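## Task

Move the metal door knob and the espresso tamper with the black handle onto the top of the open cabinet that arm1 alone can reach, and move the timer with the black round cap and the blue square cup onto the top of the two-door cabinet that arm4 alone can reach. Each of the four must keep its present upright orientation and have its entire base on that top surface. The attempt fails if any of them ends up resting, unheld, on the floor or on a lower shelf. The placement only counts if it holds without the robot supporting it. Finish by opening the grippers and pulling the arms away.

## Robot and tools

Robots. Four identical i2rt Big YAM arms named arm1, arm2, arm3 and arm4. Each has six revolute joints, a two-finger gripper and a wrist camera. With joints 1 and 6 at zero and the hand level and facing forward, the wrist camera rides on top of the hand looking toward the fingertips. Reach is roughly 1.0 m from the joint-1 axis. Joints move at different speeds, so the hand can sweep a wide, curved path between postures. Arms do not coordinate with one another; a stalled arm does not halt the rest.

Frame. One shared scene frame, origin on the floor, +z upward. The 'hand' point is midway between the fingertips; its z axis runs along the fingers and the fingers close along its y axis. Robot foot poses are not printed.

Cameras: arm1_cam_wrist, arm2_cam_wrist, arm3_cam_wrist, arm4_cam_wrist (504x504 fisheye), and the fixed room cameras room_a and room_b (672x504). A calibration block gives intrinsics K, distortion D and T_world_to_cam (metres, scene frame to camera). Real values can differ slightly (a few degrees and millimetres); wrist-camera poses also inherit joint reading errors.

execute_actions. Argument 'actions' is a list holding exactly one action or nothing. The action is an object keyed by robot name; each robot entry holds 'joints', an object of named absolute targets (not offsets): joint1_rad, joint2_rad, joint3_rad, joint4_rad, joint5_rad, joint6_rad in radians and gripper_m in metres. Any subset of arms and joints may appear. Ranges and done tolerances: joint1_rad -2.879 to 2.879 (±0.045), base yaw, positive is counter-clockwise seen from above, 0 points where the foot faces. joint2_rad 0 to 3.141 (±0.14), shoulder, 0 has the upper arm lying back roughly level, increasing lifts it up then forward. joint3_rad 0 to 3.019 (±0.09), elbow, 0 is fully folded, increasing opens it. joint4_rad -1.692 to 1.57 (±0.055), hand pitch, positive tips fingers up. joint5_rad -1.57 to 1.57 (±0.03), sideways hand swing, positive toward the arm's right. joint6_rad -2.094 to 2.094 (±0.035), hand roll, positive clockwise viewed from behind the hand. gripper_m 0 to 0.093 (±0.003), fingertip gap; grip force tops out near 50 to 62 N per pad, lower on some grippers. All motions in one action start together; none runs longer than 15 s. Omitted joints or arms may keep driving toward earlier targets. Unknown keys or out-of-range numbers reject the whole call with no motion. Optional 'cameras' lists which images to return (names above or 'all'; omitted/null means all, [] means none). The result gives each robot's state and one image per requested camera, ordered as named in the 'pictures' line. An empty actions list just reports state and images.

wait: 'seconds' from 0 to 10; commands nothing, the simulation keeps running, returns state and images.

zoom_image: 'camera' plus 'region' [x0, y0, x1, y1] in pixels of that camera's latest full image, top-left origin, at most 504 by 504.

finished_scene: 'scene' integer 1 or 2; irreversible; ends the current scene and reports whether the goal was met, then gives the next goal. The goal must already be met and stay met. Replying without any tool call ends everything.

Reading results. joint_status reports how each commanded joint ended. 'off_target': stopped short and may still be pushing. 'contact_stop' or 'time_out': the old target is dropped and the joint holds where it stopped, except after time_out a joint may keep a target (limited to 0.375, 0.375, 0.113, 0.225, 0.075, 0.3 rad from its position for joints 1 to 6) and keep pushing, moving on if freed; to relieve it, command its reported position. 'joint command not followed' (often with a 'cause:' line) means a self/inter-arm collision check blocked that arm's joint targets; the gripper part still runs; blocked joints show 'not_followed' and may be retried on later actions until valid targets are given. on_its_own lists uncommanded behaviour; 'held at' is the held target, not the actual position. A tiny change from the current reading may produce no motion. Joints bearing load sag. If a call reports a stop, later execute_actions, wait and finished_scene calls in that same reply are skipped.

Safety. The arms do not stop on contact and can push hard. A hard squeeze between two robots fails the task and ends the run; hard collisions may too. The collision check can react late and ignores fingers, gripper housings and wrist cameras, and no state line reports arm-to-arm contact. Avoid drops, slips, slamming objects and strong pushes; objects may also be nudged occasionally by outside disturbances. Motor heat rises while holding loads, even while you deliberate; a MOTOR HOT line appears at 85 °C, and at 100 °C the arm goes limp and falls (OVER-TEMPERATURE FAULT), with joints showing 'limit_stop_at_motor_heat'; resend targets afterwards. Heat partly carries between scenes. While you are composing a reply, the robots keep executing your last command.

Each tool is called after "Request:" as name([rows], argument=value, ...), one row to a line, values as JSON.

## Session

Request:
execute_actions(actions=[])

Scene clock: 0.00 s.
arm1.joint_positions: joint1_rad=-0.662 joint2_rad=+0.258 joint3_rad=+1.348 joint4_rad=-1.438 joint5_rad=+0.275 joint6_rad=+0.707 gripper_m=+0.094
arm1.joint_status: not commanded
arm1.hand: x=-0.7634 y=-1.5265 z=+1.4512 quat_wxyz=(-0.149, +0.521, -0.626, -0.560) (m; scene frame)
arm2.joint_positions: joint1_rad=-0.171 joint2_rad=+0.435 joint3_rad=+1.647 joint4_rad=-1.179 joint5_rad=-0.155 joint6_rad=-0.512 gripper_m=+0.095
arm2.joint_status: not commanded
arm2.hand: x=-0.5939 y=-0.3597 z=+1.5414 quat_wxyz=(-0.357, +0.692, -0.008, -0.628) (m; scene frame)
arm3.joint_positions: joint1_rad=-0.597 joint2_rad=+0.447 joint3_rad=+1.528 joint4_rad=-1.306 joint5_rad=+0.011 joint6_rad=-0.506 gripper_m=+0.095
arm3.joint_status: not commanded
arm3.hand: x=+0.3904 y=+0.5253 z=+1.6089 quat_wxyz=(-0.472, +0.739, -0.264, -0.402) (m; scene frame)
arm4.joint_positions: joint1_rad=+0.464 joint2_rad=+0.303 joint3_rad=+1.486 joint4_rad=-1.253 joint5_rad=-0.268 joint6_rad=-0.259 gripper_m=+0.094
arm4.joint_status: not commanded
arm4.hand: x=+0.8825 y=+1.6564 z=+1.5721 quat_wxyz=(-0.681, +0.247, -0.685, -0.081) (m; scene frame)
pictures: arm1_cam_wrist, arm2_cam_wrist, arm3_cam_wrist, arm4_cam_wrist, room_a, room_b
camera_calibration (this result's frames):
arm1_cam_wrist: T_world_to_cam=[[0.825252, 0.165292, -0.540035, 1.66519], [-0.106929, -0.893187, -0.436787, -0.800175], [-0.55455, 0.418205, -0.71943, 1.38524], [0, 0, 0, 1]] pos_world=[-0.691582, -1.56926, 1.54634]
arm2_cam_wrist: T_world_to_cam=[[0.455113, 0.744892, 0.487861, -0.209815], [0.690518, 0.0506734, -0.721538, 1.53798], [-0.562189, 0.665258, -0.491299, 0.784783], [0, 0, 0, 1]] pos_world=[-0.525318, -0.443729, 1.59763]
arm3_cam_wrist: T_world_to_cam=[[0.758209, 0.416445, 0.50169, -1.32135], [0.650461, -0.536159, -0.537991, 0.897867], [0.0449416, 0.734239, -0.677402, 0.808089], [0, 0, 0, 1]] pos_world=[0.381518, 0.43834, 1.69335]
arm4_cam_wrist: T_world_to_cam=[[0.461632, -0.862729, 0.206385, 0.699227], [-0.485517, -0.440446, -0.755169, 2.35026], [0.742408, 0.248407, -0.622194, 0.0351534], [0, 0, 0, 1]] pos_world=[0.792209, 1.62968, 1.65241]
Images, in order (width x height): arm1_cam_wrist 504x504, arm2_cam_wrist 504x504, arm3_cam_wrist 504x504, arm4_cam_wrist 504x504, room_a 672x504, room_b 672x504.

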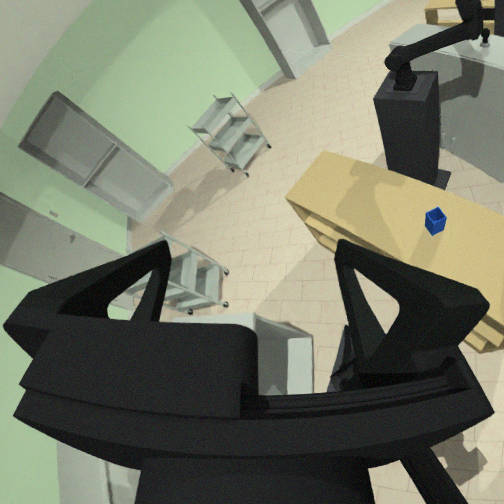

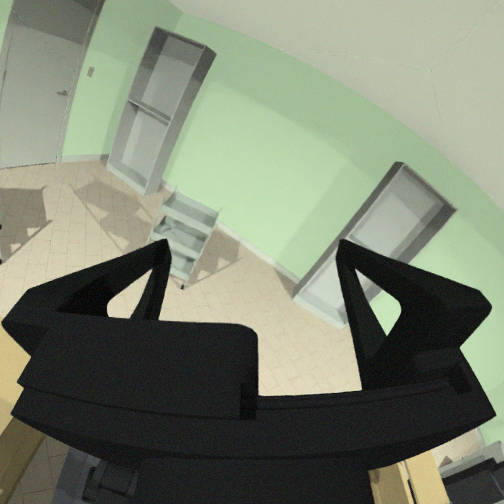

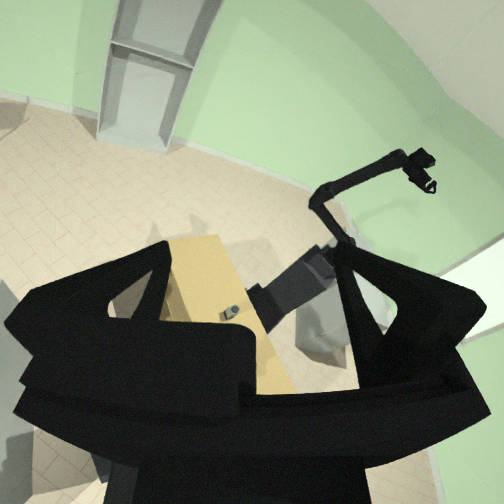

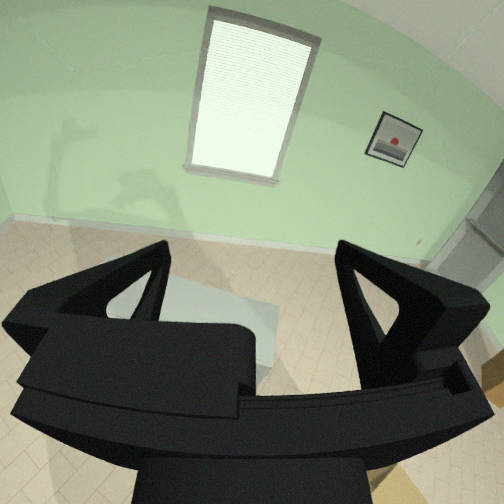

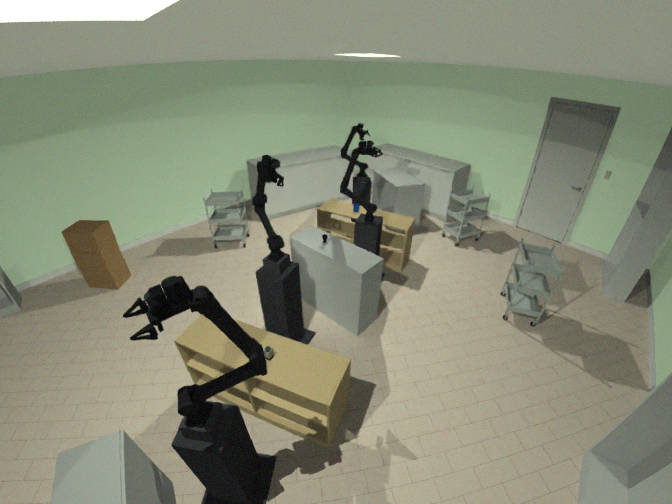

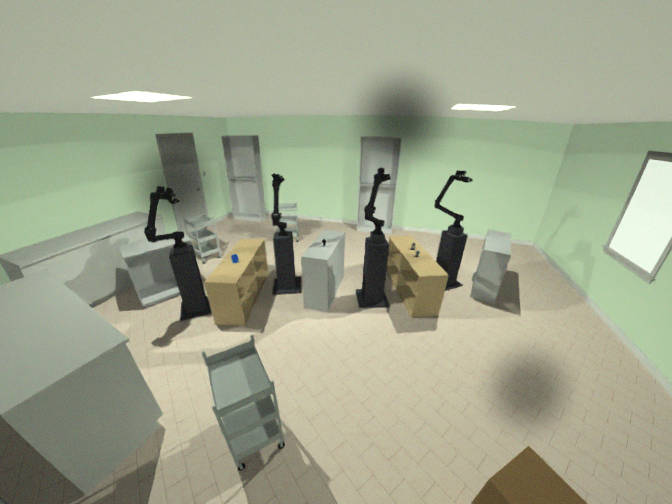

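Request:
execute_actions([
  {"arm1":{"joints":{"joint1_rad":0.5,"joint2_rad":1.0,"joint3_rad":1.2,"joint4_rad":-1.2,"joint5_rad":0,"joint6_rad":0}},"arm2":{"joints":{"joint1_rad":-1.9,"joint2_rad":1.0,"joint3_rad":1.2,"joint4_rad":-1.2,"joint5_rad":0,"joint6_rad":0}},"arm3":{"joints":{"joint1_rad":-1.2,"joint2_rad":1.0,"joint3_rad":1.2,"joint4_rad":-1.2,"joint5_rad":0,"joint6_rad":0}},"arm4":{"joints":{"joint1_rad":-1.4,"joint2_rad":1.0,"joint3_rad":1.2,"joint4_rad":-1.2,"joint5_rad":0,"joint6_rad":0}}},
])

Scene clock: 2.10 s.
arm1.joint_positions: joint1_rad=+0.498 joint2_rad=+1.001 joint3_rad=+1.203 joint4_rad=-1.215 joint5_rad=+0.001 joint6_rad=+0.009 gripper_m=+0.094
arm1.joint_status: all done
arm1.hand: x=-1.1114 y=-1.7301 z=+1.2585 quat_wxyz=(+0.044, +0.949, +0.145, -0.275) (m; scene frame)
arm2.joint_positions: joint1_rad=-1.896 joint2_rad=+1.001 joint3_rad=+1.171 joint4_rad=-1.194 joint5_rad=+0.000 joint6_rad=-0.016 gripper_m=+0.095
arm2.joint_status: all done
arm2.hand: x=-0.2348 y=-0.1414 z=+1.1587 quat_wxyz=(-0.246, +0.352, -0.898, -0.096) (m; scene frame)
arm3.joint_positions: joint1_rad=-1.201 joint2_rad=+0.999 joint3_rad=+1.161 joint4_rad=-1.206 joint5_rad=-0.001 joint6_rad=-0.008 gripper_m=+0.095
arm3.joint_status: all done
arm3.hand: x=+0.5251 y=+0.7683 z=+1.3075 quat_wxyz=(-0.209, +0.606, -0.752, -0.155) (m; scene frame)
arm4.joint_positions: joint1_rad=-1.393 joint2_rad=+1.013 joint3_rad=+1.164 joint4_rad=-1.211 joint5_rad=-0.001 joint6_rad=-0.010 gripper_m=+0.094
arm4.joint_status: all done
arm4.hand: x=+0.7940 y=+1.2292 z=+1.2517 quat_wxyz=(-0.165, -0.713, -0.657, +0.182) (m; scene frame)
pictures: arm1_cam_wrist, arm2_cam_wrist, arm3_cam_wrist, arm4_cam_wrist, room_a, room_b
camera_calibration (this result's frames):
arm1_cam_wrist: T_world_to_cam=[[-0.298102, 0.954516, 0.00589727, 1.31182], [0.953264, 0.297381, 0.0534113, 1.51776], [0.0492282, 0.0215437, -0.998555, 1.4749], [0, 0, 0, 1]] pos_world=[-1.12838, -1.73528, 1.38397]
arm2_cam_wrist: T_world_to_cam=[[0.682504, -0.730881, -0.000139741, 0.0610526], [-0.726342, -0.678287, 0.11115, -0.397692], [-0.0813321, -0.0757587, -0.993804, 1.24381], [0, 0, 0, 1]] pos_world=[-0.229367, -0.130897, 1.28032]
arm3_cam_wrist: T_world_to_cam=[[0.979288, -0.200418, 0.0287733, -0.397191], [-0.202325, -0.974076, 0.101193, 0.726904], [0.00774659, -0.104918, -0.994451, 1.49824], [0, 0, 0, 1]] pos_world=[0.524429, 0.785649, 1.4278]
arm4_cam_wrist: T_world_to_cam=[[-0.995651, 0.0915238, -0.0174145, 0.701932], [0.0885717, 0.987844, 0.127748, -1.43952], [0.0288948, 0.12565, -0.991654, 1.18746], [0, 0, 0, 1]] pos_world=[0.792068, 1.20857, 1.37367]
Images, in order (width x height): arm1_cam_wrist 504x504, arm2_cam_wrist 504x504, arm3_cam_wrist 504x504, arm4_cam_wrist 504x504, room_a 672x504, room_b 672x504.

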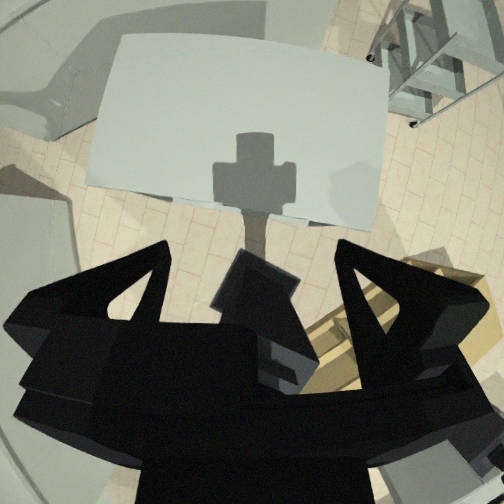

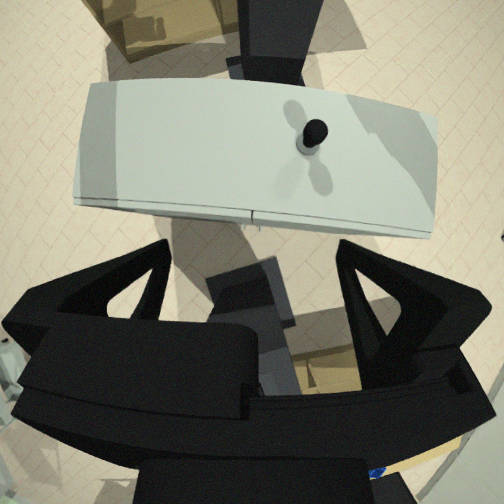

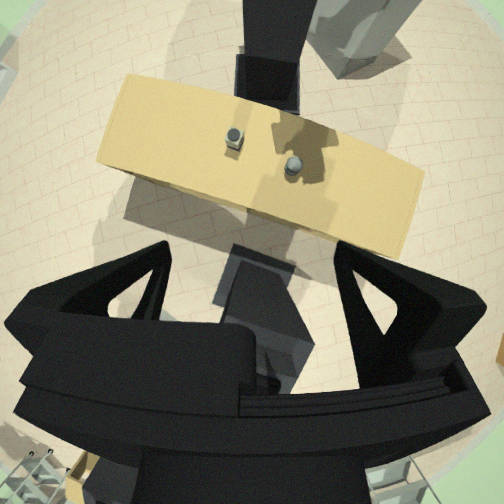

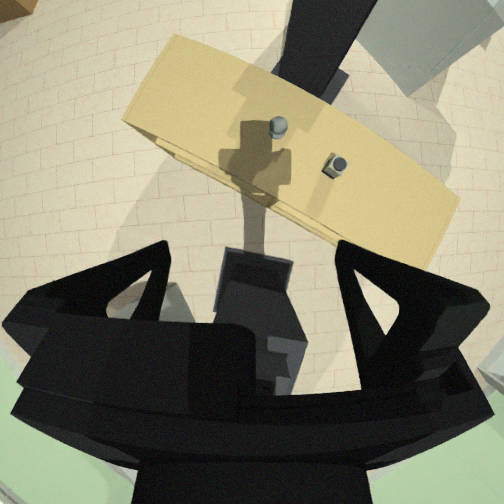

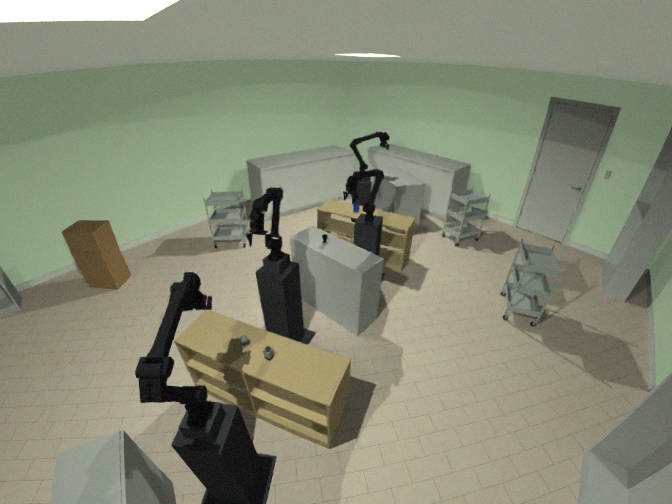

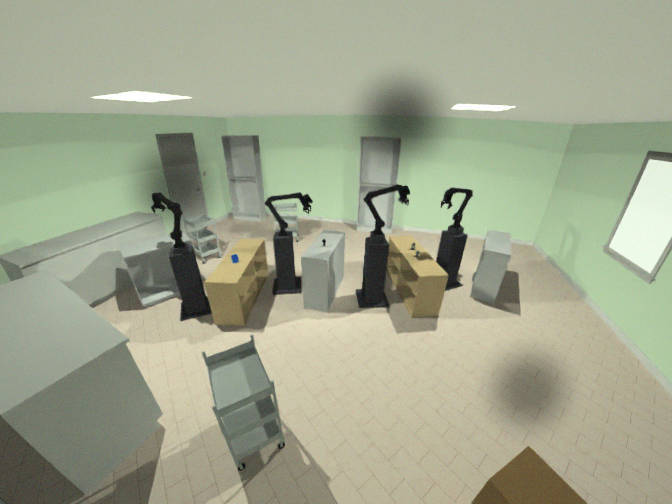

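Request:
execute_actions([
  {"arm1":{"joints":{"joint1_rad":-1.0}},"arm2":{"joints":{"joint1_rad":-2.09,"joint2_rad":1.845,"joint3_rad":1.69,"joint4_rad":-1.34}},"arm3":{"joints":{"joint1_rad":-1.427,"joint2_rad":2.43,"joint3_rad":1.62,"joint4_rad":-0.713}},"arm4":{"joints":{"joint1_rad":-2.2}}},
], cameras=["arm1_cam_wrist","arm2_cam_wrist","arm3_cam_wrist"])

Scene clock: 4.43 s.
arm1.joint_positions: joint1_rad=-0.998 joint2_rad=+1.001 joint3_rad=+1.203 joint4_rad=-1.215 joint5_rad=+0.000 joint6_rad=+0.007 gripper_m=+0.094
arm1.joint_status: all done
arm1.hand: x=-0.8931 y=-1.2630 z=+1.2560 quat_wxyz=(-0.150, +0.795, -0.540, -0.231) (m; scene frame)
arm2.joint_positions: joint1_rad=-2.092 joint2_rad=+1.863 joint3_rad=+1.645 joint4_rad=-1.334 joint5_rad=+0.000 joint6_rad=-0.015 gripper_m=+0.095
arm2.joint_status: all done
arm2.hand: x=-0.0269 y=-0.1025 z=+0.9598 quat_wxyz=(-0.001, +0.273, -0.962, -0.003) (m; scene frame)
arm3.joint_positions: joint1_rad=-1.434 joint2_rad=+2.449 joint3_rad=+1.589 joint4_rad=-0.714 joint5_rad=+0.000 joint6_rad=-0.007 gripper_m=+0.095
arm3.joint_status: all done
arm3.hand: x=+0.7180 y=+0.9431 z=+0.7596 quat_wxyz=(-0.004, +0.531, -0.848, +0.007) (m; scene frame)
arm4.joint_positions: joint1_rad=-2.193 joint2_rad=+1.013 joint3_rad=+1.164 joint4_rad=-1.211 joint5_rad=-0.001 joint6_rad=-0.010 gripper_m=+0.094
arm4.joint_status: all done
arm4.hand: x=+0.5355 y=+1.3677 z=+1.2534 quat_wxyz=(-0.077, -0.911, -0.329, +0.236) (m; scene frame)
pictures: arm1_cam_wrist, arm2_cam_wrist, arm3_cam_wrist
camera_calibration (this result's frames):
arm1_cam_wrist: T_world_to_cam=[[0.928953, 0.370196, -0.000561014, 1.29707], [0.369557, -0.927257, 0.0601811, -0.905659], [0.0217586, -0.0561127, -0.998187, 1.32846], [0, 0, 0, 1]] pos_world=[-0.899134, -1.24541, 1.38129]
arm2_cam_wrist: T_world_to_cam=[[0.527744, -0.849369, -0.00772019, -0.0615057], [-0.678479, -0.426997, 0.597779, -0.638246], [-0.511031, -0.310236, -0.801624, 0.845924], [0, 0, 0, 1]] pos_world=[0.0317168, -0.0623338, 1.05917]
arm3_cam_wrist: T_world_to_cam=[[0.907683, -0.419398, 0.0147271, -0.266688], [-0.347242, -0.730888, 0.587559, 0.496904], [-0.235657, -0.538431, -0.809047, 1.41304], [0, 0, 0, 1]] pos_world=[0.747608, 1.01216, 0.855186]
Images, in order (width x height): arm1_cam_wrist 504x504, arm2_cam_wrist 504x504, arm3_cam_wrist 504x504.

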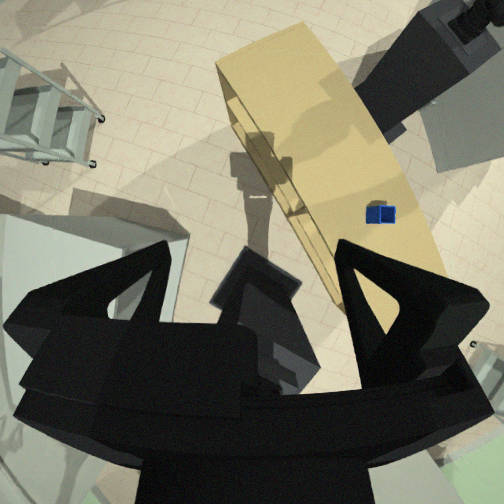

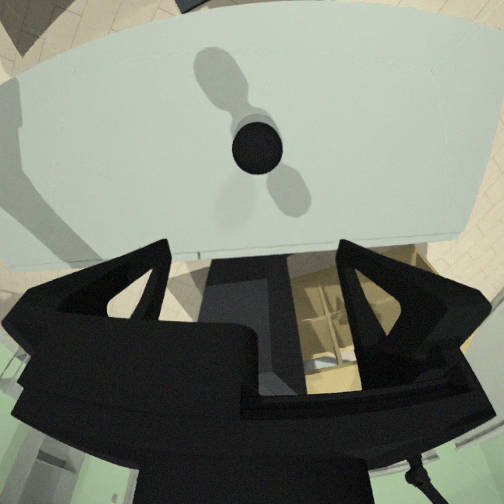

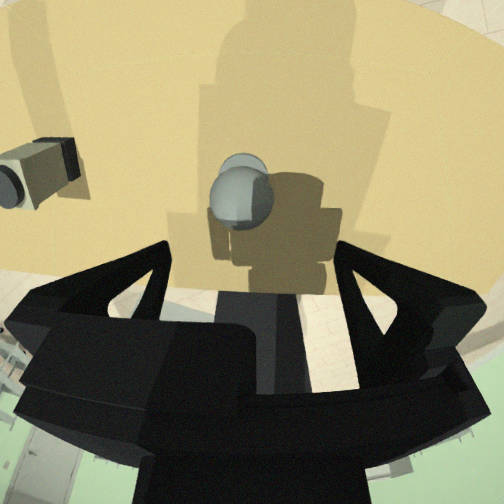

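Request:
execute_actions([
  {"arm2":{"joints":{"joint1_rad":-2.105,"joint2_rad":2.04,"joint3_rad":1.615,"joint4_rad":-1.08}},"arm3":{"joints":{"joint1_rad":-1.414,"joint2_rad":2.665,"joint3_rad":1.733,"joint4_rad":-0.585}}},
], cameras=["arm2_cam_wrist","arm3_cam_wrist"])

Scene clock: 5.87 s.
arm1.joint_positions: joint1_rad=-0.998 joint2_rad=+1.001 joint3_rad=+1.203 joint4_rad=-1.215 joint5_rad=+0.000 joint6_rad=+0.007 gripper_m=+0.094
arm1.joint_status: not commanded
arm1.hand: x=-0.8931 y=-1.2630 z=+1.2560 quat_wxyz=(-0.150, +0.795, -0.540, -0.231) (m; scene frame)
arm2.joint_positions: joint1_rad=-2.094 joint2_rad=+2.061 joint3_rad=+1.604 joint4_rad=-1.090 joint5_rad=+0.000 joint6_rad=-0.015 gripper_m=+0.095
arm2.joint_status: all done
arm2.hand: x=+0.0019 y=-0.0859 z=+0.8324 quat_wxyz=(-0.004, +0.272, -0.962, -0.003) (m; scene frame)
arm3.joint_positions: joint1_rad=-1.419 joint2_rad=+2.684 joint3_rad=+1.714 joint4_rad=-0.587 joint5_rad=+0.000 joint6_rad=-0.007 gripper_m=+0.095
arm3.joint_status: all done
arm3.hand: x=+0.7144 y=+0.9520 z=+0.6506 quat_wxyz=(-0.012, +0.537, -0.844, +0.002) (m; scene frame)
arm4.joint_positions: joint1_rad=-2.193 joint2_rad=+1.013 joint3_rad=+1.164 joint4_rad=-1.211 joint5_rad=-0.001 joint6_rad=-0.010 gripper_m=+0.094
arm4.joint_status: not commanded
arm4.hand: x=+0.5355 y=+1.3677 z=+1.2534 quat_wxyz=(-0.077, -0.911, -0.329, +0.236) (m; scene frame)
pictures: arm2_cam_wrist, arm3_cam_wrist
camera_calibration (this result's frames):
arm2_cam_wrist: T_world_to_cam=[[0.526463, -0.850164, -0.00760293, -0.0636969], [-0.681683, -0.427441, 0.593803, -0.532218], [-0.50808, -0.307432, -0.804575, 0.766434], [0, 0, 0, 1]] pos_world=[0.0601396, -0.0460184, 0.932202]
arm3_cam_wrist: T_world_to_cam=[[0.913668, -0.406176, 0.0152415, -0.275335], [-0.34076, -0.744998, 0.573464, 0.584162], [-0.221573, -0.529149, -0.819089, 1.31646], [0, 0, 0, 1]] pos_world=[0.742315, 1.01997, 0.747499]
Images, in order (width x height): arm2_cam_wrist 504x504, arm3_cam_wrist 504x504.

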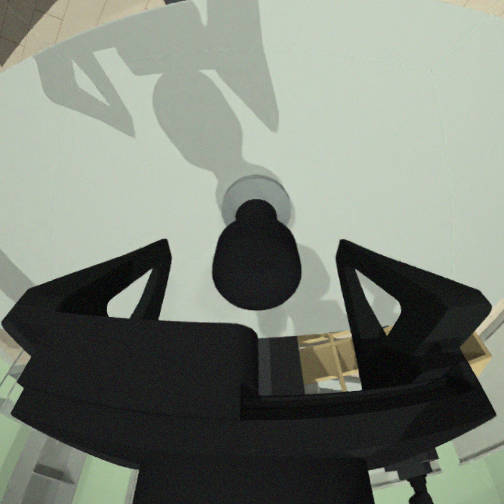

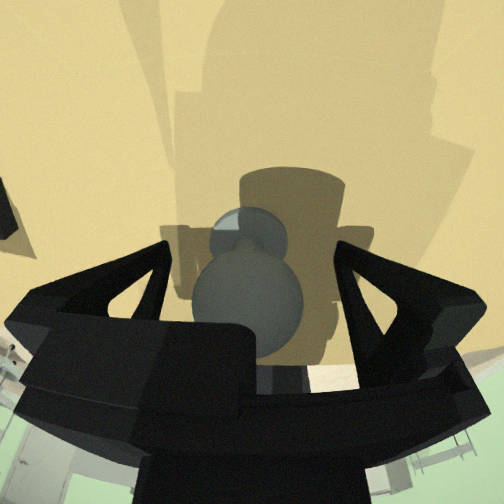

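Request:
execute_actions([
  {"arm2":{"joints":{"joint2_rad":2.087,"joint4_rad":-1.05,"gripper_m":0.07}},"arm3":{"joints":{"joint2_rad":2.706,"gripper_m":0.078}}},
], cameras=["arm2_cam_wrist","arm3_cam_wrist"])

Scene clock: 6.73 s.
arm1.joint_positions: joint1_rad=-0.998 joint2_rad=+1.001 joint3_rad=+1.203 joint4_rad=-1.215 joint5_rad=+0.000 joint6_rad=+0.007 gripper_m=+0.094
arm1.joint_status: not commanded
arm1.hand: x=-0.8931 y=-1.2630 z=+1.2560 quat_wxyz=(-0.150, +0.795, -0.540, -0.231) (m; scene frame)
arm2.joint_positions: joint1_rad=-2.094 joint2_rad=+2.072 joint3_rad=+1.604 joint4_rad=-1.060 joint5_rad=+0.000 joint6_rad=-0.015 gripper_m=+0.070
arm2.joint_status: all done
arm2.hand: x=+0.0070 y=-0.0828 z=+0.8263 quat_wxyz=(-0.013, +0.272, -0.962, -0.006) (m; scene frame)
arm3.joint_positions: joint1_rad=-1.419 joint2_rad=+2.693 joint3_rad=+1.714 joint4_rad=-0.587 joint5_rad=+0.000 joint6_rad=-0.007 gripper_m=+0.078
arm3.joint_status: all done
arm3.hand: x=+0.7127 y=+0.9482 z=+0.6452 quat_wxyz=(-0.008, +0.537, -0.844, +0.004) (m; scene frame)
arm4.joint_positions: joint1_rad=-2.193 joint2_rad=+1.013 joint3_rad=+1.164 joint4_rad=-1.211 joint5_rad=-0.001 joint6_rad=-0.010 gripper_m=+0.094
arm4.joint_status: not commanded
arm4.hand: x=+0.5355 y=+1.3677 z=+1.2534 quat_wxyz=(-0.077, -0.911, -0.329, +0.236) (m; scene frame)
pictures: arm2_cam_wrist, arm3_cam_wrist
camera_calibration (this result's frames):
arm2_cam_wrist: T_world_to_cam=[[0.526519, -0.850133, -0.00723689, -0.0641337], [-0.691332, -0.433091, 0.578354, -0.511382], [-0.494812, -0.299511, -0.815754, 0.774842], [0, 0, 0, 1]] pos_world=[0.063634, -0.0439232, 0.927376]
arm3_cam_wrist: T_world_to_cam=[[0.913668, -0.406185, 0.0149976, -0.275062], [-0.338594, -0.740179, 0.580938, 0.572899], [-0.224868, -0.535863, -0.813809, 1.31496], [0, 0, 0, 1]] pos_world=[0.740988, 1.01696, 0.741437]
Images, in order (width x height): arm2_cam_wrist 504x504, arm3_cam_wrist 504x504.

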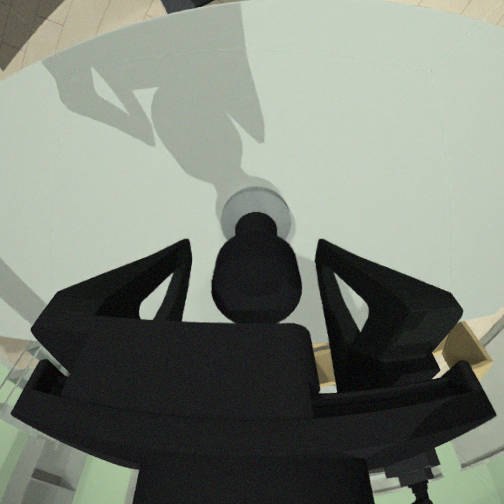

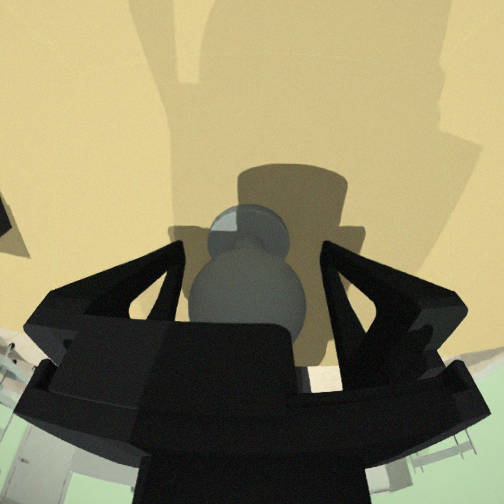

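Request:
execute_actions([
  {"arm2":{"joints":{"gripper_m":0.02}},"arm3":{"joints":{"joint4_rad":-0.615,"gripper_m":0.02}}},
], cameras=["arm3_cam_wrist"])

Request:
execute_actions([
  {"arm2":{"joints":{"joint2_rad":1.9,"joint4_rad":-1.23}},"arm3":{"joints":{"joint2_rad":2.2,"joint4_rad":-1.08}},"arm1":{"joints":{"joint1_rad":-0.3}}},
], cameras=["arm2_cam_wrist","arm3_cam_wrist"])

Scene clock: 7.73 s.
arm1.joint_positions: joint1_rad=-0.998 joint2_rad=+1.001 joint3_rad=+1.203 joint4_rad=-1.215 joint5_rad=+0.000 joint6_rad=+0.007 gripper_m=+0.094
arm1.joint_status: not commanded
arm1.hand: x=-0.8931 y=-1.2630 z=+1.2560 quat_wxyz=(-0.150, +0.795, -0.540, -0.231) (m; scene frame)
arm2.joint_positions: joint1_rad=-2.095 joint2_rad=+2.072 joint3_rad=+1.604 joint4_rad=-1.059 joint5_rad=+0.000 joint6_rad=-0.015 gripper_m=+0.044
arm2.joint_status: gripper_m off_target (ended at +0.044, target +0.020)
arm2.hand: x=+0.0076 y=-0.0834 z=+0.8263 quat_wxyz=(-0.013, +0.271, -0.962, -0.005) (m; scene frame)
arm3.joint_positions: joint1_rad=-1.419 joint2_rad=+2.693 joint3_rad=+1.714 joint4_rad=-0.604 joint5_rad=+0.000 joint6_rad=-0.007 gripper_m=+0.052
arm3.joint_status: gripper_m off_target (ended at +0.052, target +0.020); the others done
arm3.hand: x=+0.7110 y=+0.9444 z=+0.6453 quat_wxyz=(+0.000, +0.537, -0.844, +0.009) (m; scene frame)
arm4.joint_positions: joint1_rad=-2.193 joint2_rad=+1.013 joint3_rad=+1.164 joint4_rad=-1.211 joint5_rad=-0.001 joint6_rad=-0.010 gripper_m=+0.094
arm4.joint_status: not commanded
arm4.hand: x=+0.5355 y=+1.3677 z=+1.2534 quat_wxyz=(-0.077, -0.911, -0.329, +0.236) (m; scene frame)
pictures: arm3_cam_wrist
camera_calibration (this result's frames):
arm3_cam_wrist: T_world_to_cam=[[0.913507, -0.40655, 0.0149254, -0.274509], [-0.334937, -0.730757, 0.594821, 0.549003], [-0.230918, -0.548372, -0.80372, 1.32212], [0, 0, 0, 1]] pos_world=[0.739949, 1.0146, 0.740153]
Images, in order (width x height): arm3_cam_wrist 504x504.

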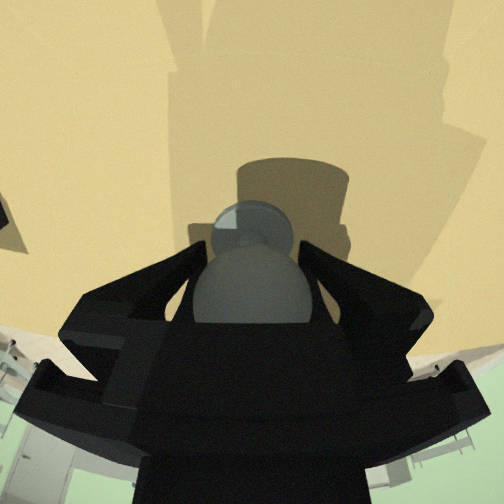

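Scene clock: 9.53 s.
arm1.joint_positions: joint1_rad=-0.302 joint2_rad=+1.001 joint3_rad=+1.203 joint4_rad=-1.215 joint5_rad=+0.000 joint6_rad=+0.007 gripper_m=+0.094
arm1.joint_status: all done
arm1.hand: x=-1.0852 y=-1.4362 z=+1.2577 quat_wxyz=(-0.064, +0.931, -0.236, -0.270) (m; scene frame)
arm2.joint_positions: joint1_rad=-2.095 joint2_rad=+1.907 joint3_rad=+1.598 joint4_rad=-1.223 joint5_rad=+0.000 joint6_rad=-0.015 gripper_m=+0.044
arm2.joint_status: all done
arm2.hand: x=-0.0173 y=-0.0985 z=+0.9182 quat_wxyz=(-0.011, +0.271, -0.963, -0.005) (m; scene frame)
arm3.joint_positions: joint1_rad=-1.419 joint2_rad=+2.217 joint3_rad=+1.715 joint4_rad=-1.074 joint5_rad=+0.000 joint6_rad=-0.007 gripper_m=+0.052
arm3.joint_status: all done
arm3.hand: x=+0.7214 y=+0.9772 z=+0.9370 quat_wxyz=(-0.004, +0.537, -0.844, +0.007) (m; scene frame)
arm4.joint_positions: joint1_rad=-2.193 joint2_rad=+1.013 joint3_rad=+1.164 joint4_rad=-1.211 joint5_rad=-0.001 joint6_rad=-0.010 gripper_m=+0.094
arm4.joint_status: not commanded
arm4.hand: x=+0.5355 y=+1.3677 z=+1.2534 quat_wxyz=(-0.077, -0.911, -0.329, +0.236) (m; scene frame)
pictures: arm2_cam_wrist, arm3_cam_wrist
camera_calibration (this result's frames):
arm2_cam_wrist: T_world_to_cam=[[0.524878, -0.851149, -0.0069378, -0.0644216], [-0.690166, -0.430347, 0.581784, -0.591095], [-0.498171, -0.300578, -0.813313, 0.83064], [0, 0, 0, 1]] pos_world=[0.0396605, -0.0595364, 1.01901]
arm3_cam_wrist: T_world_to_cam=[[0.913507, -0.406542, 0.0151156, -0.275283], [-0.336698, -0.734667, 0.58898, 0.413569], [-0.228341, -0.543127, -0.808006, 1.57403], [0, 0, 0, 1]] pos_world=[0.750135, 1.04682, 1.0324]
Images, in order (width x height): arm2_cam_wrist 504x504, arm3_cam_wrist 504x504.

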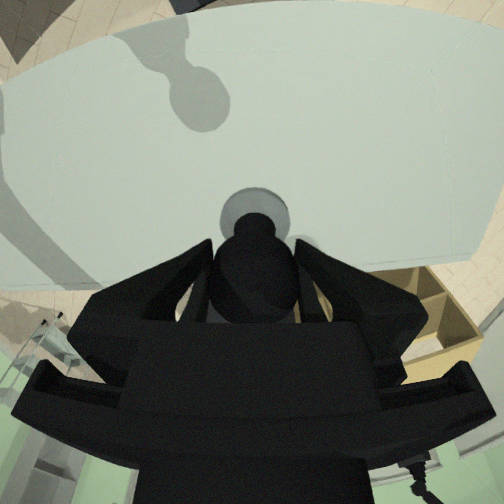

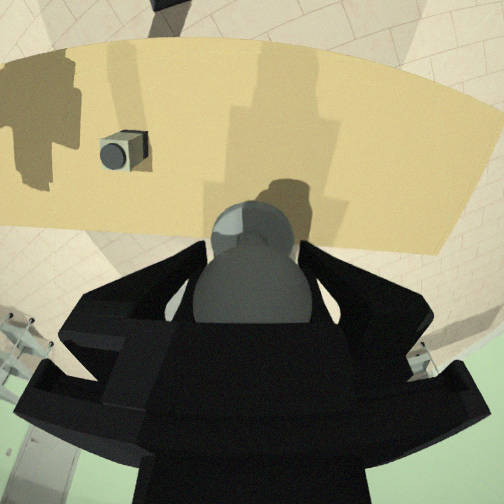

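Request:
execute_actions([
  {"arm2":{"joints":{"joint1_rad":1.75}},"arm3":{"joints":{"joint1_rad":1.17}}},
], cameras=["arm2_cam_wrist","arm3_cam_wrist"])

Scene clock: 12.80 s.
arm1.joint_positions: joint1_rad=-0.302 joint2_rad=+1.001 joint3_rad=+1.203 joint4_rad=-1.215 joint5_rad=+0.000 joint6_rad=+0.007 gripper_m=+0.094
arm1.joint_status: not commanded
arm1.hand: x=-1.0852 y=-1.4362 z=+1.2577 quat_wxyz=(-0.064, +0.931, -0.236, -0.270) (m; scene frame)
arm2.joint_positions: joint1_rad=+1.759 joint2_rad=+1.918 joint3_rad=+1.598 joint4_rad=-1.222 joint5_rad=-0.003 joint6_rad=-0.015 gripper_m=+0.045
arm2.joint_status: all done
arm2.hand: x=-0.7067 y=-0.9494 z=+0.9258 quat_wxyz=(+0.007, +0.808, +0.590, -0.018) (m; scene frame)
arm3.joint_positions: joint1_rad=+1.170 joint2_rad=+2.217 joint3_rad=+1.715 joint4_rad=-1.072 joint5_rad=-0.001 joint6_rad=-0.006 gripper_m=+0.052
arm3.joint_status: all done
arm3.hand: x=-0.0896 y=+0.0561 z=+0.9274 quat_wxyz=(+0.004, +0.958, +0.285, +0.009) (m; scene frame)
arm4.joint_positions: joint1_rad=-2.193 joint2_rad=+1.013 joint3_rad=+1.164 joint4_rad=-1.211 joint5_rad=-0.001 joint6_rad=-0.010 gripper_m=+0.094
arm4.joint_status: not commanded
arm4.hand: x=+0.5355 y=+1.3677 z=+1.2534 quat_wxyz=(-0.077, -0.911, -0.329, +0.236) (m; scene frame)
pictures: arm2_cam_wrist, arm3_cam_wrist
camera_calibration (this result's frames):
arm2_cam_wrist: T_world_to_cam=[[-0.953534, 0.301221, 0.00621575, -0.389663], [0.250708, 0.781853, 0.570833, 0.388531], [0.167087, 0.545867, -0.821042, 1.51855], [0, 0, 0, 1]] pos_world=[-0.722694, -1.01532, 1.02743]
arm3_cam_wrist: T_world_to_cam=[[-0.562899, 0.826399, -0.0144557, -0.0827606], [0.656965, 0.457965, 0.598886, -0.517618], [0.50154, 0.327616, -0.800703, 0.890625], [0, 0, 0, 1]] pos_world=[-0.153213, 0.0136617, 1.02192]
Images, in order (width x height): arm2_cam_wrist 504x504, arm3_cam_wrist 504x504.

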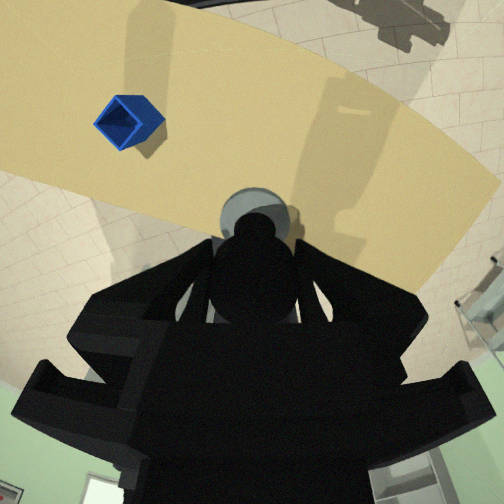

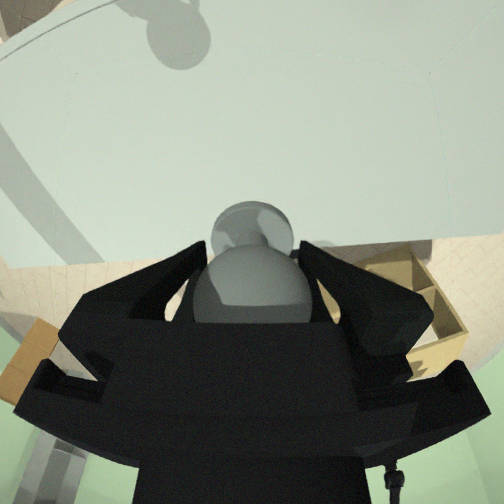

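Request:
execute_actions([
  {"arm2":{"joints":{"joint2_rad":2.225,"joint3_rad":1.52,"joint4_rad":-0.79}},"arm3":{"joints":{"joint2_rad":2.37,"joint4_rad":-0.87}},"arm4":{"joints":{"joint1_rad":-1.775,"joint2_rad":2.31,"joint3_rad":1.645,"joint4_rad":-0.85}}},
], cameras=["arm2_cam_wrist","arm3_cam_wrist","arm4_cam_wrist"])

Scene clock: 14.93 s.
arm1.joint_positions: joint1_rad=-0.302 joint2_rad=+1.001 joint3_rad=+1.203 joint4_rad=-1.215 joint5_rad=+0.000 joint6_rad=+0.007 gripper_m=+0.094
arm1.joint_status: not commanded
arm1.hand: x=-1.0852 y=-1.4362 z=+1.2577 quat_wxyz=(-0.064, +0.931, -0.236, -0.270) (m; scene frame)
arm2.joint_positions: joint1_rad=+1.759 joint2_rad=+2.264 joint3_rad=+1.493 joint4_rad=-0.798 joint5_rad=-0.002 joint6_rad=-0.015 gripper_m=+0.045
arm2.joint_status: all done
arm2.hand: x=-0.7122 y=-0.9560 z=+0.6946 quat_wxyz=(-0.001, +0.808, +0.590, -0.007) (m; scene frame)
arm3.joint_positions: joint1_rad=+1.170 joint2_rad=+2.401 joint3_rad=+1.708 joint4_rad=-0.879 joint5_rad=-0.001 joint6_rad=-0.006 gripper_m=+0.052
arm3.joint_status: all done
arm3.hand: x=-0.0899 y=+0.0543 z=+0.8113 quat_wxyz=(+0.005, +0.958, +0.285, +0.008) (m; scene frame)
arm4.joint_positions: joint1_rad=-1.769 joint2_rad=+2.325 joint3_rad=+1.608 joint4_rad=-0.850 joint5_rad=-0.001 joint6_rad=-0.009 gripper_m=+0.094
arm4.joint_status: all done
arm4.hand: x=+0.5501 y=+1.0583 z=+0.7809 quat_wxyz=(+0.005, -0.849, -0.528, -0.003) (m; scene frame)
pictures: arm2_cam_wrist, arm3_cam_wrist, arm4_cam_wrist
camera_calibration (this result's frames):
arm2_cam_wrist: T_world_to_cam=[[-0.953472, 0.301404, 0.0068581, -0.391726], [0.2466, 0.766613, 0.592868, 0.494206], [0.173436, 0.566974, -0.80527, 1.34703], [0, 0, 0, 1]] pos_world=[-0.728993, -1.02453, 0.794407]
arm3_cam_wrist: T_world_to_cam=[[-0.562904, 0.826397, -0.0143983, -0.0831541], [0.658127, 0.458689, 0.597053, -0.445527], [0.500007, 0.326608, -0.802072, 0.799463], [0, 0, 0, 1]] pos_world=[-0.153331, 0.0119659, 0.906033]
arm4_cam_wrist: T_world_to_cam=[[-0.888528, 0.458727, -0.00934248, 0.0127146], [0.364447, 0.71799, 0.593017, -1.41843], [0.278741, 0.523508, -0.805135, 0.0450175], [0, 0, 0, 1]] pos_world=[0.51569, 0.989016, 0.877515]
Images, in order (width x height): arm2_cam_wrist 504x504, arm3_cam_wrist 504x504, arm4_cam_wrist 504x504.

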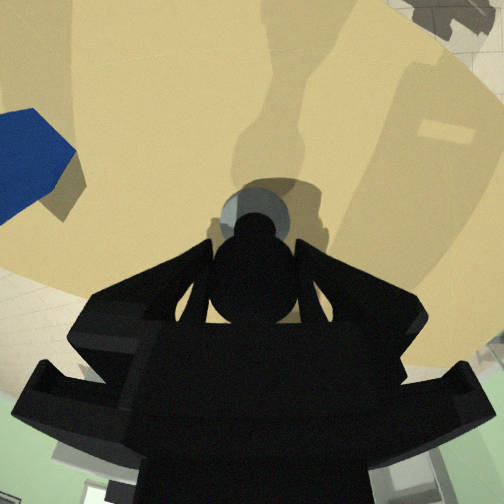

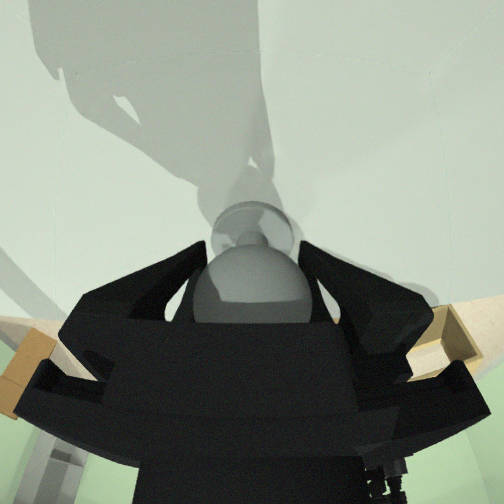

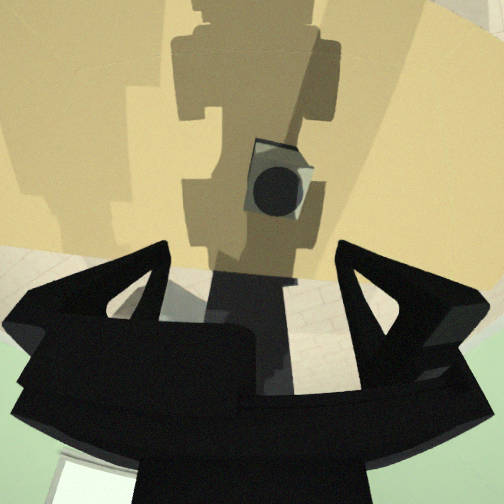

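Request:
execute_actions([
  {"arm2":{"joints":{"joint2_rad":2.305,"joint4_rad":-0.745}},"arm3":{"joints":{"joint2_rad":2.432,"joint4_rad":-0.85}},"arm4":{"joints":{"joint1_rad":-1.812,"joint2_rad":2.54,"joint3_rad":1.705,"joint4_rad":-0.675,"joint6_rad":0.2}}},
], cameras=["arm2_cam_wrist","arm3_cam_wrist","arm4_cam_wrist"])

Scene clock: 16.43 s.
arm1.joint_positions: joint1_rad=-0.302 joint2_rad=+1.001 joint3_rad=+1.203 joint4_rad=-1.215 joint5_rad=+0.000 joint6_rad=+0.007 gripper_m=+0.094
arm1.joint_status: not commanded
arm1.hand: x=-1.0852 y=-1.4362 z=+1.2577 quat_wxyz=(-0.064, +0.931, -0.236, -0.270) (m; scene frame)
arm2.joint_positions: joint1_rad=+1.757 joint2_rad=+2.300 joint3_rad=+1.493 joint4_rad=-0.753 joint5_rad=-0.002 joint6_rad=-0.014 gripper_m=+0.045
arm2.joint_status: all done
arm2.hand: x=-0.7141 y=-0.9571 z=+0.6745 quat_wxyz=(+0.001, +0.808, +0.588, -0.011) (m; scene frame)
arm3.joint_positions: joint1_rad=+1.170 joint2_rad=+2.422 joint3_rad=+1.709 joint4_rad=-0.859 joint5_rad=-0.001 joint6_rad=-0.005 gripper_m=+0.052
arm3.joint_status: all done
arm3.hand: x=-0.0889 y=+0.0546 z=+0.7983 quat_wxyz=(+0.004, +0.958, +0.285, +0.008) (m; scene frame)
arm4.joint_positions: joint1_rad=-1.808 joint2_rad=+2.561 joint3_rad=+1.680 joint4_rad=-0.688 joint5_rad=-0.001 joint6_rad=+0.189 gripper_m=+0.094
arm4.joint_status: all done
arm4.hand: x=+0.5287 y=+1.0712 z=+0.6592 quat_wxyz=(+0.005, -0.906, -0.424, -0.003) (m; scene frame)
pictures: arm2_cam_wrist, arm3_cam_wrist, arm4_cam_wrist
camera_calibration (this result's frames):
arm2_cam_wrist: T_world_to_cam=[[-0.952679, 0.303899, 0.00699641, -0.390141], [0.25028, 0.771112, 0.585446, 0.519351], [0.172521, 0.559493, -0.810681, 1.3276], [0, 0, 0, 1]] pos_world=[-0.7307, -1.02469, 0.774936]
arm3_cam_wrist: T_world_to_cam=[[-0.562595, 0.826614, -0.0140213, -0.08327], [0.658229, 0.458125, 0.597374, -0.438798], [0.500221, 0.326851, -0.80184, 0.788262], [0, 0, 0, 1]] pos_world=[-0.152323, 0.0122128, 0.893019]
arm4_cam_wrist: T_world_to_cam=[[-0.755833, 0.654729, -0.00683216, -0.295193], [0.524409, 0.611572, 0.592432, -1.31788], [0.39206, 0.444197, -0.805592, -0.0285014], [0, 0, 0, 1]] pos_world=[0.479166, 1.01191, 0.755777]
Images, in order (width x height): arm2_cam_wrist 504x504, arm3_cam_wrist 504x504, arm4_cam_wrist 504x504.

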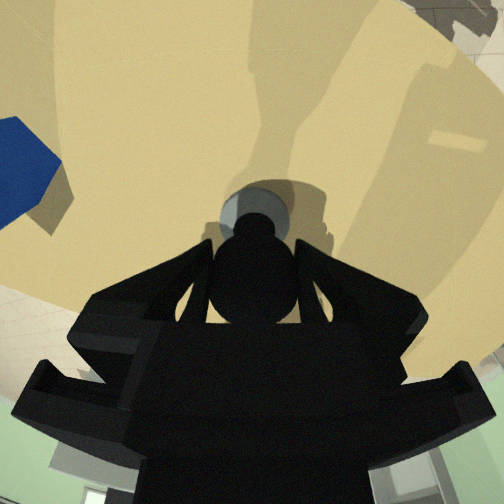

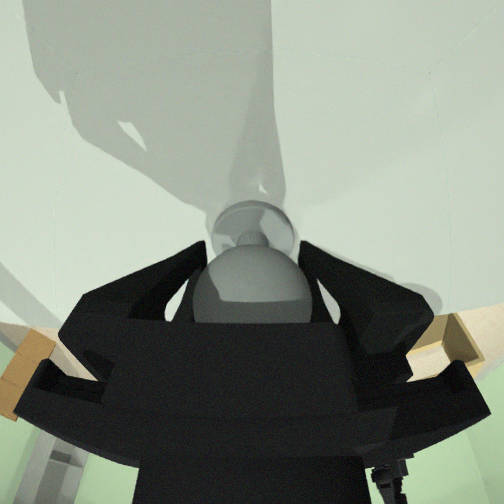

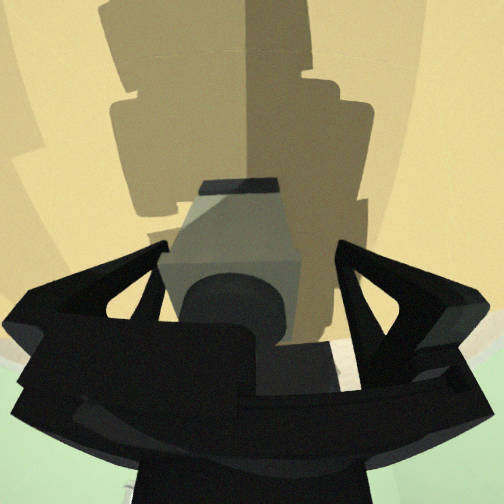

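Request:
execute_actions([
  {"arm2":{"joints":{"gripper_m":0.093}},"arm3":{"joints":{"gripper_m":0.093}},"arm4":{"joints":{"joint1_rad":-1.78,"joint4_rad":-0.645,"joint6_rad":0.14}}},
], cameras=["arm2_cam_wrist","arm4_cam_wrist"])

Scene clock: 17.43 s.
arm1.joint_positions: joint1_rad=-0.302 joint2_rad=+1.001 joint3_rad=+1.203 joint4_rad=-1.215 joint5_rad=+0.000 joint6_rad=+0.007 gripper_m=+0.094
arm1.joint_status: not commanded
arm1.hand: x=-1.0852 y=-1.4362 z=+1.2577 quat_wxyz=(-0.064, +0.931, -0.236, -0.270) (m; scene frame)
arm2.joint_positions: joint1_rad=+1.757 joint2_rad=+2.300 joint3_rad=+1.493 joint4_rad=-0.753 joint5_rad=-0.002 joint6_rad=-0.014 gripper_m=+0.093
arm2.joint_status: all done
arm2.hand: x=-0.7141 y=-0.9571 z=+0.6745 quat_wxyz=(+0.001, +0.808, +0.588, -0.011) (m; scene frame)
arm3.joint_positions: joint1_rad=+1.170 joint2_rad=+2.423 joint3_rad=+1.709 joint4_rad=-0.859 joint5_rad=-0.001 joint6_rad=-0.005 gripper_m=+0.093
arm3.joint_status: all done
arm3.hand: x=-0.0888 y=+0.0546 z=+0.7981 quat_wxyz=(+0.004, +0.958, +0.285, +0.008) (m; scene frame)
arm4.joint_positions: joint1_rad=-1.789 joint2_rad=+2.561 joint3_rad=+1.680 joint4_rad=-0.660 joint5_rad=-0.001 joint6_rad=+0.152 gripper_m=+0.094
arm4.joint_status: all done
arm4.hand: x=+0.5356 y=+1.0597 z=+0.6591 quat_wxyz=(-0.003, -0.893, -0.449, +0.008) (m; scene frame)
pictures: arm2_cam_wrist, arm4_cam_wrist
camera_calibration (this result's frames):
arm2_cam_wrist: T_world_to_cam=[[-0.952674, 0.303905, 0.00737774, -0.390454], [0.250497, 0.771038, 0.585449, 0.519432], [0.172233, 0.55959, -0.810675, 1.32748], [0, 0, 0, 1]] pos_world=[-0.730727, -1.02469, 0.774934]
arm4_cam_wrist: T_world_to_cam=[[-0.791323, 0.611278, -0.0121308, -0.213804], [0.49662, 0.654214, 0.570415, -1.33022], [0.356618, 0.445358, -0.821267, 0.00195273], [0, 0, 0, 1]] pos_world=[0.490727, 1.00007, 0.757785]
Images, in order (width x height): arm2_cam_wrist 504x504, arm4_cam_wrist 504x504.

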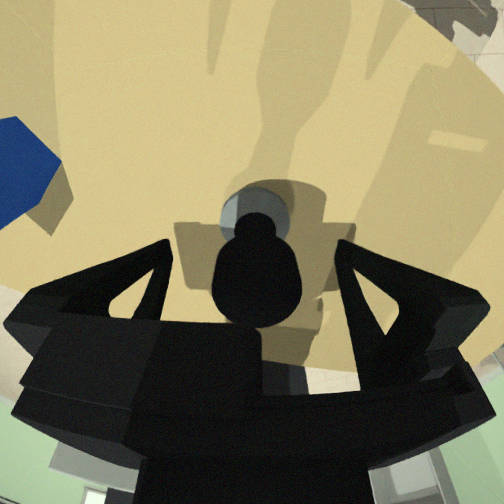

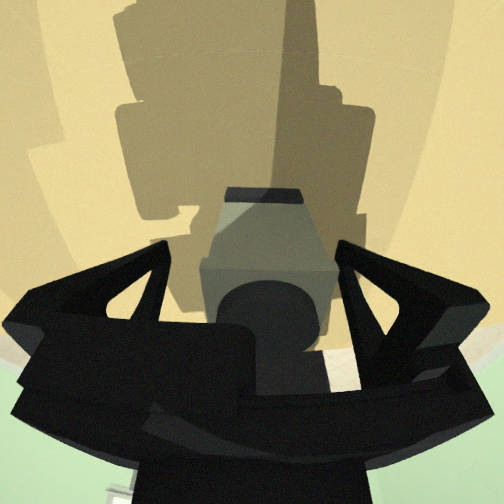

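Request:
execute_actions([
  {"arm2":{"joints":{"joint2_rad":2.04,"joint4_rad":-1.0}},"arm3":{"joints":{"joint2_rad":2.15,"joint4_rad":-1.12}},"arm4":{"joints":{"gripper_m":0.02}}},
], cameras=[])

Request:
execute_actions([
  {"arm2":{"joints":{"joint1_rad":2.05,"joint2_rad":2.225,"joint3_rad":1.865,"joint4_rad":-1.125}},"arm3":{"joints":{"joint1_rad":2.2,"joint2_rad":1.0,"joint3_rad":1.2,"joint4_rad":-1.2}},"arm4":{"joints":{"joint2_rad":2.0,"joint4_rad":-1.22}}},
], cameras=["arm2_cam_wrist","arm4_cam_wrist","room_b"])

Scene clock: 19.00 s.
arm1.joint_positions: joint1_rad=-0.302 joint2_rad=+1.001 joint3_rad=+1.203 joint4_rad=-1.215 joint5_rad=+0.000 joint6_rad=+0.007 gripper_m=+0.094
arm1.joint_status: not commanded
arm1.hand: x=-1.0852 y=-1.4362 z=+1.2577 quat_wxyz=(-0.064, +0.931, -0.236, -0.270) (m; scene frame)
arm2.joint_positions: joint1_rad=+1.757 joint2_rad=+2.031 joint3_rad=+1.499 joint4_rad=-0.992 joint5_rad=-0.002 joint6_rad=-0.014 gripper_m=+0.093
arm2.joint_status: all done
arm2.hand: x=-0.7118 y=-0.9562 z=+0.8285 quat_wxyz=(+0.012, +0.808, +0.588, -0.026) (m; scene frame)
arm3.joint_positions: joint1_rad=+1.170 joint2_rad=+2.148 joint3_rad=+1.722 joint4_rad=-1.113 joint5_rad=-0.001 joint6_rad=-0.005 gripper_m=+0.093
arm3.joint_status: all done
arm3.hand: x=-0.0928 y=+0.0544 z=+0.9724 quat_wxyz=(+0.009, +0.958, +0.285, -0.008) (m; scene frame)
arm4.joint_positions: joint1_rad=-1.789 joint2_rad=+2.561 joint3_rad=+1.680 joint4_rad=-0.659 joint5_rad=+0.000 joint6_rad=+0.150 gripper_m=+0.044
arm4.joint_status: gripper_m off_target (ended at +0.044, target +0.020)
arm4.hand: x=+0.5355 y=+1.0596 z=+0.6591 quat_wxyz=(-0.003, -0.893, -0.450, +0.009) (m; scene frame)
pictures: none
No camera images: the call's "cameras" was empty. Leave "cameras" out to get every camera's image.

Scene clock: 20.77 s.
arm1.joint_positions: joint1_rad=-0.302 joint2_rad=+1.001 joint3_rad=+1.203 joint4_rad=-1.215 joint5_rad=+0.000 joint6_rad=+0.007 gripper_m=+0.094
arm1.joint_status: not commanded
arm1.hand: x=-1.0852 y=-1.4362 z=+1.2577 quat_wxyz=(-0.064, +0.931, -0.236, -0.270) (m; scene frame)
arm2.joint_positions: joint1_rad=+2.043 joint2_rad=+2.238 joint3_rad=+1.824 joint4_rad=-1.118 joint5_rad=-0.001 joint6_rad=-0.014 gripper_m=+0.093
arm2.joint_status: all done
arm2.hand: x=-0.5497 y=-1.0641 z=+0.8127 quat_wxyz=(+0.010, +0.716, +0.698, -0.020) (m; scene frame)
arm3.joint_positions: joint1_rad=+2.198 joint2_rad=+0.994 joint3_rad=+1.194 joint4_rad=-1.193 joint5_rad=-0.003 joint6_rad=-0.005 gripper_m=+0.093
arm3.joint_status: all done
arm3.hand: x=+0.4520 y=+0.0228 z=+1.3291 quat_wxyz=(+0.212, +0.667, +0.688, -0.194) (m; scene frame)
arm4.joint_positions: joint1_rad=-1.789 joint2_rad=+2.027 joint3_rad=+1.683 joint4_rad=-1.210 joint5_rad=+0.000 joint6_rad=+0.150 gripper_m=+0.044
arm4.joint_status: all done
arm4.hand: x=+0.5412 y=+1.0665 z=+0.9841 quat_wxyz=(+0.001, -0.893, -0.450, +0.003) (m; scene frame)
pictures: arm2_cam_wrist, arm4_cam_wrist, room_b
camera_calibration (this result's frames):
arm2_cam_wrist: T_world_to_cam=[[-0.999682, 0.0229621, 0.0104429, -0.529556], [0.0248389, 0.823879, 0.56622, 0.427683], [0.00439795, 0.5663, -0.824188, 1.39693], [0, 0, 0, 1]] pos_world=[-0.546154, -1.13128, 0.914699]
arm4_cam_wrist: T_world_to_cam=[[-0.791912, 0.610567, -0.00911027, -0.211549], [0.492721, 0.647735, 0.58109, -1.52429], [0.360696, 0.455684, -0.813788, 0.24325], [0, 0, 0, 1]] pos_world=[0.495783, 1.00566, 1.08178]
Images, in order (width x height): arm2_cam_wrist 504x504, arm4_cam_wrist 504x504, room_b 672x504.

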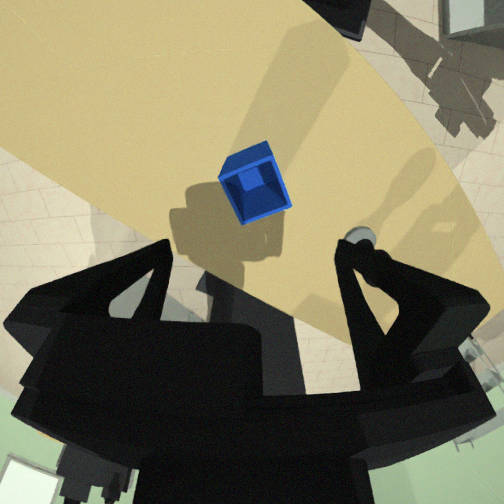

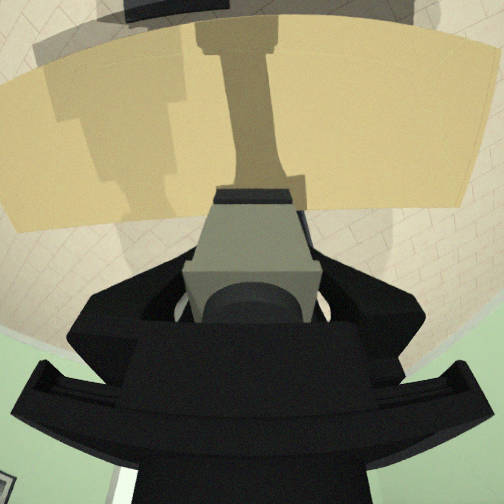

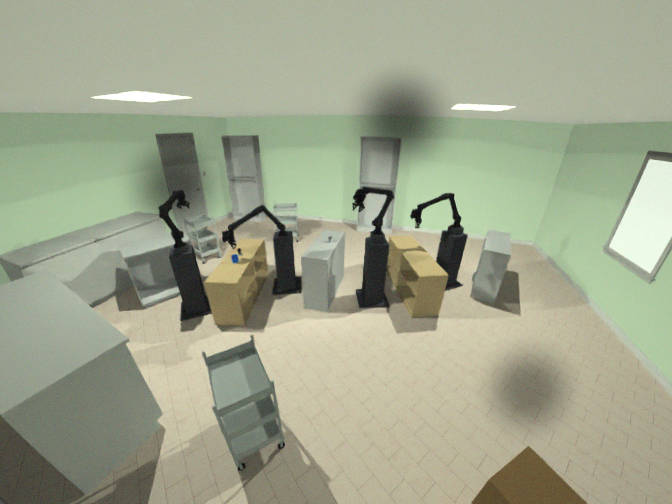

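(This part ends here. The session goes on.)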